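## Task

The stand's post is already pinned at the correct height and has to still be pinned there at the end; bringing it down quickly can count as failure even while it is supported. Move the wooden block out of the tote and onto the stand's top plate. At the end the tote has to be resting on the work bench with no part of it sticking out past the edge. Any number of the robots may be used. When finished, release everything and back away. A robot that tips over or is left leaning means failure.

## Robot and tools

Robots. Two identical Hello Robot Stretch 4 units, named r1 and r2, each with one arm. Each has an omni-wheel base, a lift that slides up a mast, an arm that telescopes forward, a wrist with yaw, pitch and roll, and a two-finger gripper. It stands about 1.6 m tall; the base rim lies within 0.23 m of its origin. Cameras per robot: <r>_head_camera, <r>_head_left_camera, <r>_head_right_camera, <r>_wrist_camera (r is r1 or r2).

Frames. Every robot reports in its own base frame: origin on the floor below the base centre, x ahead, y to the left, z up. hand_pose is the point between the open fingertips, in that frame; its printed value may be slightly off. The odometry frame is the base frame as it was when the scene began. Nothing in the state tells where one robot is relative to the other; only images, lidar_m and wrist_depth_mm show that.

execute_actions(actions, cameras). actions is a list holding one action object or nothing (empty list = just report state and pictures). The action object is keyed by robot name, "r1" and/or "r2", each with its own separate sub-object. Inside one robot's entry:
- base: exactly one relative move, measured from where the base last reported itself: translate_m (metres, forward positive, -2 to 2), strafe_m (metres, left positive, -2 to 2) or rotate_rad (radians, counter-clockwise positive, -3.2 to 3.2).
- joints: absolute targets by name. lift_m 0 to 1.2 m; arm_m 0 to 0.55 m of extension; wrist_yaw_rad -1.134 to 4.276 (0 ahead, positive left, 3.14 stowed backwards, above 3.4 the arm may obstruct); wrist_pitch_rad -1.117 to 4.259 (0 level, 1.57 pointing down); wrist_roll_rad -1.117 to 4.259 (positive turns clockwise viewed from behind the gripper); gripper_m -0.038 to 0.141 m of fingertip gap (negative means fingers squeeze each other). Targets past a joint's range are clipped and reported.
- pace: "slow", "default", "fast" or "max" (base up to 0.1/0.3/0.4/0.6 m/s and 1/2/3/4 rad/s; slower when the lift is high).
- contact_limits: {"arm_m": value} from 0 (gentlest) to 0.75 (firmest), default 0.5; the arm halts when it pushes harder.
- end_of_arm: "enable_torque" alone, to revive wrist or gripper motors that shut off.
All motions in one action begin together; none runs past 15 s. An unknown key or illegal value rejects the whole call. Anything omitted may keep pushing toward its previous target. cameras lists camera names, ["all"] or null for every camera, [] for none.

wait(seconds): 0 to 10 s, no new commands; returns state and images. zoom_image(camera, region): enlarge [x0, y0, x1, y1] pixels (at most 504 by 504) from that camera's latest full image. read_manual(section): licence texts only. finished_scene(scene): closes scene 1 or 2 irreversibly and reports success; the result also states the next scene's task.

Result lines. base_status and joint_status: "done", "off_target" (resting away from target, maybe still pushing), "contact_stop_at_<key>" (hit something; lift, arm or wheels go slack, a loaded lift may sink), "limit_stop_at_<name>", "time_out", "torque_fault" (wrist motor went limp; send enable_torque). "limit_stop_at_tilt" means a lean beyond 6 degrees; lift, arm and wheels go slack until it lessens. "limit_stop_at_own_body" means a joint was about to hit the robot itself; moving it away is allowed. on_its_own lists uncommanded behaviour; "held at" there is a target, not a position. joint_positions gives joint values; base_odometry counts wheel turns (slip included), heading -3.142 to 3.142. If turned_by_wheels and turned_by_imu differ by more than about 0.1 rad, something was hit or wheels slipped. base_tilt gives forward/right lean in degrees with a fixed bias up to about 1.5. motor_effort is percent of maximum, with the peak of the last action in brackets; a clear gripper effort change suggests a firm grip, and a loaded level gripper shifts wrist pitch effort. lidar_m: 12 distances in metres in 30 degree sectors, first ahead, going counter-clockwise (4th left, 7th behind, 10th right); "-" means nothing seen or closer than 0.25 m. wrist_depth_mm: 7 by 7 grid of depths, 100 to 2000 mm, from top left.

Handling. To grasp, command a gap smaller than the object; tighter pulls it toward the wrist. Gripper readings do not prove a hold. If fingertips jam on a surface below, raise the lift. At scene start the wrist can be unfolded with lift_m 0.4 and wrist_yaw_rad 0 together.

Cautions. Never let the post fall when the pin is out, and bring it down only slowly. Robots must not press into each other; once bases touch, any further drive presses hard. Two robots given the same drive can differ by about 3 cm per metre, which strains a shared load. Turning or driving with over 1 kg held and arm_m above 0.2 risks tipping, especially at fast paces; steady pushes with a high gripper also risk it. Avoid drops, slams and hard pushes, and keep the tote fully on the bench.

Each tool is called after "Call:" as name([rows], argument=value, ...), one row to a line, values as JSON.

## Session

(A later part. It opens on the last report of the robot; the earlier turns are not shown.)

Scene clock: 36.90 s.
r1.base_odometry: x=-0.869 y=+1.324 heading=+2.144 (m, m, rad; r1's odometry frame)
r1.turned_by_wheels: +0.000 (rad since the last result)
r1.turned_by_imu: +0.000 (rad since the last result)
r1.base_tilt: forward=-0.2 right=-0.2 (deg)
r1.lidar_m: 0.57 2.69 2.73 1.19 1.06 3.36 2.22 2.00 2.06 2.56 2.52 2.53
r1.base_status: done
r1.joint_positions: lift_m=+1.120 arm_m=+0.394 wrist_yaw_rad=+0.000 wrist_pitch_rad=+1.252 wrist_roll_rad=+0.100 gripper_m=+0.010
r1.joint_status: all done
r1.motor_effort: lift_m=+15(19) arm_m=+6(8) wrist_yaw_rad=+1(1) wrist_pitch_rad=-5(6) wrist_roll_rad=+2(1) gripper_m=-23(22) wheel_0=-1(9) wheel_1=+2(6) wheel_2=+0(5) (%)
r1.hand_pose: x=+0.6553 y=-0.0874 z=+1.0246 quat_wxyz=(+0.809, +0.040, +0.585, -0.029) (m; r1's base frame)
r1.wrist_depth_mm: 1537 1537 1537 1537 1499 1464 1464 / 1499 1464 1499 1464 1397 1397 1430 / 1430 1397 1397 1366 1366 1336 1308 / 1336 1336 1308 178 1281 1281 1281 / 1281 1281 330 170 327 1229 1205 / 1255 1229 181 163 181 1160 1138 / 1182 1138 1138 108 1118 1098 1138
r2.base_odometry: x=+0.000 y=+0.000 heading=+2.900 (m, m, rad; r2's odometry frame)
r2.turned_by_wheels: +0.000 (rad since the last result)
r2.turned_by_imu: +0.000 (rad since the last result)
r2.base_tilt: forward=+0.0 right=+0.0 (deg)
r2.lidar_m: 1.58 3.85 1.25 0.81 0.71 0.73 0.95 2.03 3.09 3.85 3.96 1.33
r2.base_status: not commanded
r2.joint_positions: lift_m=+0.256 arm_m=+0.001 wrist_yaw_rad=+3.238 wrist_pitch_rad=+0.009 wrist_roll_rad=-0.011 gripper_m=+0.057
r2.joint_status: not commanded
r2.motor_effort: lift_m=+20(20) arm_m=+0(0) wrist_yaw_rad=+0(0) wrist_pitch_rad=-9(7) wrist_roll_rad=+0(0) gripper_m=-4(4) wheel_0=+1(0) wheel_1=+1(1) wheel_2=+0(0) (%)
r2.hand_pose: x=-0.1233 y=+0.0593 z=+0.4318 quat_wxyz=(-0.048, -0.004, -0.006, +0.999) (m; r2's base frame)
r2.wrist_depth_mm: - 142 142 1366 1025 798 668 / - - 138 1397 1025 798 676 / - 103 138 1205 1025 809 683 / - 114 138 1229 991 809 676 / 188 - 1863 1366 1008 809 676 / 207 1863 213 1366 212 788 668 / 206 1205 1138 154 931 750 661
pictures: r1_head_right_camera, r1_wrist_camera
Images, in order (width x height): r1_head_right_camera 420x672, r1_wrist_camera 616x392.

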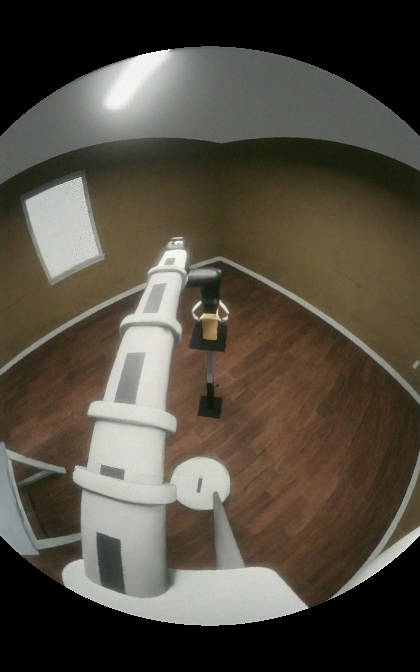

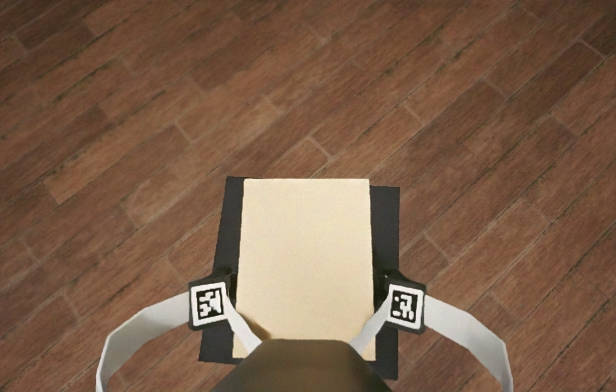

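Call:
execute_actions([
  {"r1":{"joints":{"lift_m":1.089,"arm_m":0.4},"pace":"slow"}},
], cameras=[])

Call:
execute_actions([
  {"r1":{"joints":{"gripper_m":0.1}}},
], cameras=[])

Call:
execute_actions([
  {"r1":{"joints":{"lift_m":1.17},"pace":"fast"}},
], cameras=[])

Call:
execute_actions([
  {"r1":{"joints":{"arm_m":0.05},"pace":"fast"}},
], cameras=["r1_wrist_camera","r2_head_camera"])

Scene clock: 38.30 s.
r1.base_odometry: x=-0.869 y=+1.324 heading=+2.144 (m, m, rad; r1's odometry frame)
r1.turned_by_wheels: +0.000 (rad since the last result)
r1.turned_by_imu: +0.000 (rad since the last result)
r1.base_tilt: forward=-0.2 right=-0.2 (deg)
r1.lidar_m: 0.57 2.69 2.72 1.17 1.07 3.35 2.21 2.02 2.04 2.57 2.52 2.55
r1.base_status: not commanded
r1.joint_positions: lift_m=+1.089 arm_m=+0.399 wrist_yaw_rad=+0.000 wrist_pitch_rad=+1.252 wrist_roll_rad=+0.100 gripper_m=+0.010
r1.joint_status: all done
r1.motor_effort: lift_m=+14(14) arm_m=+7(6) wrist_yaw_rad=+1(0) wrist_pitch_rad=-5(6) wrist_roll_rad=+1(1) gripper_m=-24(22) wheel_0=-2(1) wheel_1=+2(2) wheel_2=+0(0) (%)
r1.hand_pose: x=+0.6603 y=-0.0874 z=+0.9936 quat_wxyz=(+0.809, +0.040, +0.585, -0.029) (m; r1's base frame)
r1.wrist_depth_mm: 1499 1537 1464 1464 1464 1464 1430 / 1430 1430 1464 1397 1366 1397 1366 / 1397 1366 1366 1336 1336 1366 1308 / 1308 1308 315 177 1255 1255 1255 / 1281 1281 296 170 296 1182 1160 / 1182 1205 181 162 180 1138 1118 / 1138 1138 274 108 1098 1098 1098
r2.base_odometry: x=+0.000 y=+0.000 heading=+2.900 (m, m, rad; r2's odometry frame)
r2.turned_by_wheels: +0.000 (rad since the last result)
r2.turned_by_imu: +0.000 (rad since the last result)
r2.base_tilt: forward=+0.0 right=+0.0 (deg)
r2.lidar_m: 1.54 3.83 1.27 0.81 0.70 0.74 0.93 1.96 3.11 3.89 3.96 1.33
r2.base_status: not commanded
r2.joint_positions: lift_m=+0.256 arm_m=+0.001 wrist_yaw_rad=+3.238 wrist_pitch_rad=+0.009 wrist_roll_rad=-0.011 gripper_m=+0.057
r2.joint_status: not commanded
r2.motor_effort: lift_m=+19(19) arm_m=+0(0) wrist_yaw_rad=+0(1) wrist_pitch_rad=-7(8) wrist_roll_rad=+1(0) gripper_m=-2(5) wheel_0=+1(1) wheel_1=+1(1) wheel_2=+1(0) (%)
r2.hand_pose: x=-0.1233 y=+0.0593 z=+0.4318 quat_wxyz=(-0.048, -0.004, -0.006, +0.999) (m; r2's base frame)
r2.wrist_depth_mm: - 142 142 1430 1060 798 676 / - - 139 1366 1042 809 683 / - 103 138 1205 1025 798 676 / - 115 138 1281 1025 809 668 / 189 - 1921 1336 1008 809 676 / 208 - 213 1336 213 798 668 / 206 1182 1118 153 946 741 668
pictures: none
No camera images: the call's "cameras" was empty. Leave "cameras" out to get every camera's image.

Scene clock: 40.00 s.
r1.base_odometry: x=-0.869 y=+1.324 heading=+2.144 (m, m, rad; r1's odometry frame)
r1.turned_by_wheels: +0.000 (rad since the last result)
r1.turned_by_imu: +0.000 (rad since the last result)
r1.base_tilt: forward=-0.1 right=-0.3 (deg)
r1.lidar_m: 0.58 2.67 2.71 1.18 1.08 3.35 2.21 2.03 2.05 2.57 2.52 2.56
r1.base_status: not commanded
r1.joint_positions: lift_m=+1.089 arm_m=+0.399 wrist_yaw_rad=+0.000 wrist_pitch_rad=+1.249 wrist_roll_rad=+0.100 gripper_m=+0.100
r1.joint_status: all done
r1.motor_effort: lift_m=+14(14) arm_m=+6(6) wrist_yaw_rad=+2(2) wrist_pitch_rad=+2(5) wrist_roll_rad=+2(2) gripper_m=-3(25) wheel_0=+0(2) wheel_1=+2(2) wheel_2=+0(0) (%)
r1.hand_pose: x=+0.6609 y=-0.0875 z=+0.9938 quat_wxyz=(+0.810, +0.041, +0.584, -0.029) (m; r1's base frame)
r1.wrist_depth_mm: 1537 1537 1499 1464 1464 1464 1430 / 1464 1464 1430 1430 1397 1366 1366 / 1397 1366 1336 1366 1336 1336 1281 / 1336 1308 320 184 1229 1255 1255 / 1255 1229 296 176 293 1205 1205 / 1205 1205 191 168 198 1160 1160 / 1138 1138 277 108 1098 1098 1078
r2.base_odometry: x=+0.000 y=+0.000 heading=+2.900 (m, m, rad; r2's odometry frame)
r2.turned_by_wheels: +0.000 (rad since the last result)
r2.turned_by_imu: +0.000 (rad since the last result)
r2.base_tilt: forward=+0.1 right=+0.0 (deg)
r2.lidar_m: 1.57 3.82 1.25 0.81 0.70 0.71 0.95 1.98 3.10 3.86 3.95 1.32
r2.base_status: not commanded
r2.joint_positions: lift_m=+0.256 arm_m=+0.001 wrist_yaw_rad=+3.238 wrist_pitch_rad=+0.009 wrist_roll_rad=-0.011 gripper_m=+0.057
r2.joint_status: not commanded
r2.motor_effort: lift_m=+20(19) arm_m=-1(0) wrist_yaw_rad=-1(0) wrist_pitch_rad=-8(8) wrist_roll_rad=-1(0) gripper_m=-5(4) wheel_0=+0(0) wheel_1=+1(1) wheel_2=+1(1) (%)
r2.hand_pose: x=-0.1233 y=+0.0593 z=+0.4318 quat_wxyz=(-0.048, -0.004, -0.006, +0.999) (m; r2's base frame)
r2.wrist_depth_mm: - 142 142 1397 1025 788 683 / - - 138 1397 1008 820 683 / - 103 138 1205 1042 809 676 / - 115 138 1229 1008 788 668 / 189 - 1921 1366 991 798 683 / 206 1921 213 1366 212 798 668 / 206 1205 1118 153 946 750 661
pictures: none
No camera images: the call's "cameras" was empty. Leave "cameras" out to get every camera's image.

Scene clock: 41.10 s.
r1.base_odometry: x=-0.869 y=+1.324 heading=+2.144 (m, m, rad; r1's odometry frame)
r1.turned_by_wheels: +0.000 (rad since the last result)
r1.turned_by_imu: +0.000 (rad since the last result)
r1.base_tilt: forward=-0.2 right=-0.2 (deg)
r1.lidar_m: 0.58 2.69 2.73 1.18 1.08 3.36 2.59 2.02 2.04 2.56 2.51 2.55
r1.base_status: not commanded
r1.joint_positions: lift_m=+1.170 arm_m=+0.399 wrist_yaw_rad=+0.000 wrist_pitch_rad=+1.251 wrist_roll_rad=+0.100 gripper_m=+0.100
r1.joint_status: all done
r1.motor_effort: lift_m=+22(24) arm_m=+6(6) wrist_yaw_rad=+1(2) wrist_pitch_rad=-3(2) wrist_roll_rad=+2(2) gripper_m=-3(3) wheel_0=+0(0) wheel_1=+1(1) wheel_2=+0(0) (%)
r1.hand_pose: x=+0.6606 y=-0.0874 z=+1.0740 quat_wxyz=(+0.810, +0.040, +0.585, -0.029) (m; r1's base frame)
r1.wrist_depth_mm: 1661 1618 1576 1576 1576 1537 1537 / 1537 1499 1537 1499 1499 1499 1430 / 1464 1464 1464 1464 1430 1366 1366 / 1397 1366 1397 1397 1366 1336 1308 / 1336 1308 382 255 379 1281 1281 / 1281 1255 218 244 216 1229 1229 / 1229 1229 1229 108 1182 1182 1160
r2.base_odometry: x=+0.000 y=+0.000 heading=+2.900 (m, m, rad; r2's odometry frame)
r2.turned_by_wheels: +0.000 (rad since the last result)
r2.turned_by_imu: +0.000 (rad since the last result)
r2.base_tilt: forward=+0.0 right=+0.0 (deg)
r2.lidar_m: 1.56 3.87 1.26 0.80 0.70 0.75 0.94 1.99 3.10 3.87 3.94 1.35
r2.base_status: not commanded
r2.joint_positions: lift_m=+0.256 arm_m=+0.001 wrist_yaw_rad=+3.238 wrist_pitch_rad=+0.009 wrist_roll_rad=-0.011 gripper_m=+0.057
r2.joint_status: not commanded
r2.motor_effort: lift_m=+19(20) arm_m=+0(0) wrist_yaw_rad=+0(0) wrist_pitch_rad=-8(7) wrist_roll_rad=+0(0) gripper_m=-4(3) wheel_0=+1(1) wheel_1=+1(1) wheel_2=+1(1) (%)
r2.hand_pose: x=-0.1233 y=+0.0593 z=+0.4318 quat_wxyz=(-0.048, -0.004, -0.006, +0.999) (m; r2's base frame)
r2.wrist_depth_mm: - 142 142 1430 1025 809 668 / - - 138 1397 1025 809 668 / - 103 138 1160 1008 809 676 / - 115 138 1229 1025 798 676 / 189 - 1983 1366 1008 798 676 / 207 1921 214 1366 213 788 676 / 206 1205 1138 153 946 732 668
pictures: none
No camera images: the call's "cameras" was empty. Leave "cameras" out to get every camera's image.

Scene clock: 42.90 s.
r1.base_odometry: x=-0.869 y=+1.324 heading=+2.144 (m, m, rad; r1's odometry frame)
r1.turned_by_wheels: +0.000 (rad since the last result)
r1.turned_by_imu: +0.000 (rad since the last result)
r1.base_tilt: forward=-0.3 right=-0.2 (deg)
r1.lidar_m: 0.57 2.68 2.73 1.18 1.06 3.34 2.58 2.03 2.06 2.57 2.52 2.56
r1.base_status: not commanded
r1.joint_positions: lift_m=+1.170 arm_m=+0.051 wrist_yaw_rad=+0.000 wrist_pitch_rad=+1.251 wrist_roll_rad=+0.100 gripper_m=+0.100
r1.joint_status: all done
r1.motor_effort: lift_m=+22(22) arm_m=-6(7) wrist_yaw_rad=+1(1) wrist_pitch_rad=-4(4) wrist_roll_rad=+1(2) gripper_m=-2(1) wheel_0=+0(0) wheel_1=+2(2) wheel_2=+0(0) (%)
r1.hand_pose: x=+0.3127 y=-0.0874 z=+1.0740 quat_wxyz=(+0.810, +0.040, +0.585, -0.029) (m; r1's base frame)
r1.wrist_depth_mm: 1661 1618 473 455 1537 1537 1499 / 1576 1537 1537 1499 1499 1464 1464 / 1499 1464 1430 1430 1397 1397 1366 / 1430 1397 1366 1336 1366 1336 1308 / 1336 1308 1308 1281 1281 1281 1255 / 1281 1281 218 1229 216 1229 1205 / 1205 1205 1229 108 1182 1182 1182
r2.base_odometry: x=+0.000 y=+0.000 heading=+2.900 (m, m, rad; r2's odometry frame)
r2.turned_by_wheels: +0.000 (rad since the last result)
r2.turned_by_imu: +0.000 (rad since the last result)
r2.base_tilt: forward=+0.0 right=+0.0 (deg)
r2.lidar_m: 1.53 5.64 1.26 0.81 0.71 0.74 0.92 2.00 3.10 3.86 3.94 1.33
r2.base_status: not commanded
r2.joint_positions: lift_m=+0.256 arm_m=+0.001 wrist_yaw_rad=+3.238 wrist_pitch_rad=+0.009 wrist_roll_rad=-0.011 gripper_m=+0.057
r2.joint_status: not commanded
r2.motor_effort: lift_m=+19(19) arm_m=+0(0) wrist_yaw_rad=+0(0) wrist_pitch_rad=-8(7) wrist_roll_rad=+0(0) gripper_m=-4(3) wheel_0=+1(0) wheel_1=+1(1) wheel_2=+1(1) (%)
r2.hand_pose: x=-0.1233 y=+0.0593 z=+0.4318 quat_wxyz=(-0.048, -0.004, -0.006, +0.999) (m; r2's base frame)
r2.wrist_depth_mm: - 142 141 1397 1060 798 668 / - - 139 1397 1060 820 676 / - 103 138 1205 1025 798 683 / - 114 138 1205 1025 798 676 / 189 - 1983 1366 991 798 683 / 208 1921 213 1336 213 798 676 / 206 1205 1138 153 946 732 676
pictures: r1_wrist_camera, r2_head_camera
Images, in order (width x height): r1_wrist_camera 616x392, r2_head_camera 420x560.

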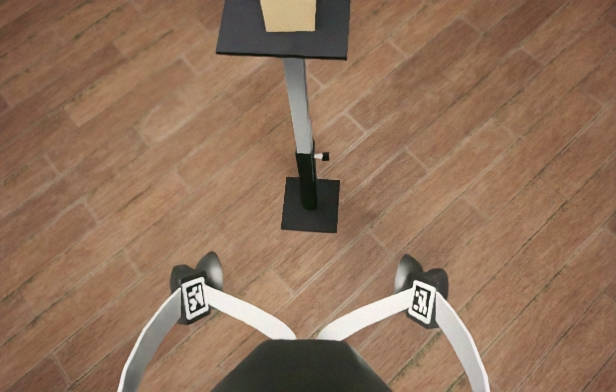

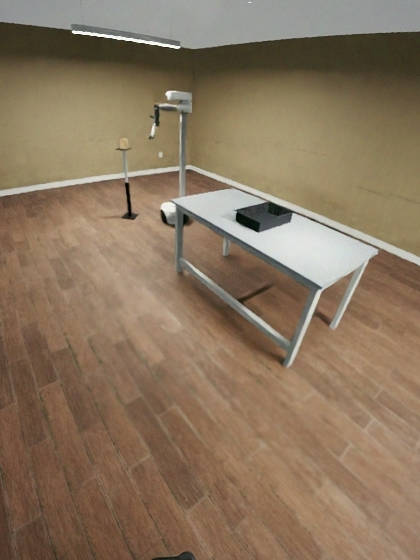

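Call:
finished_scene(scene=2)

The scene is finished: the task was done.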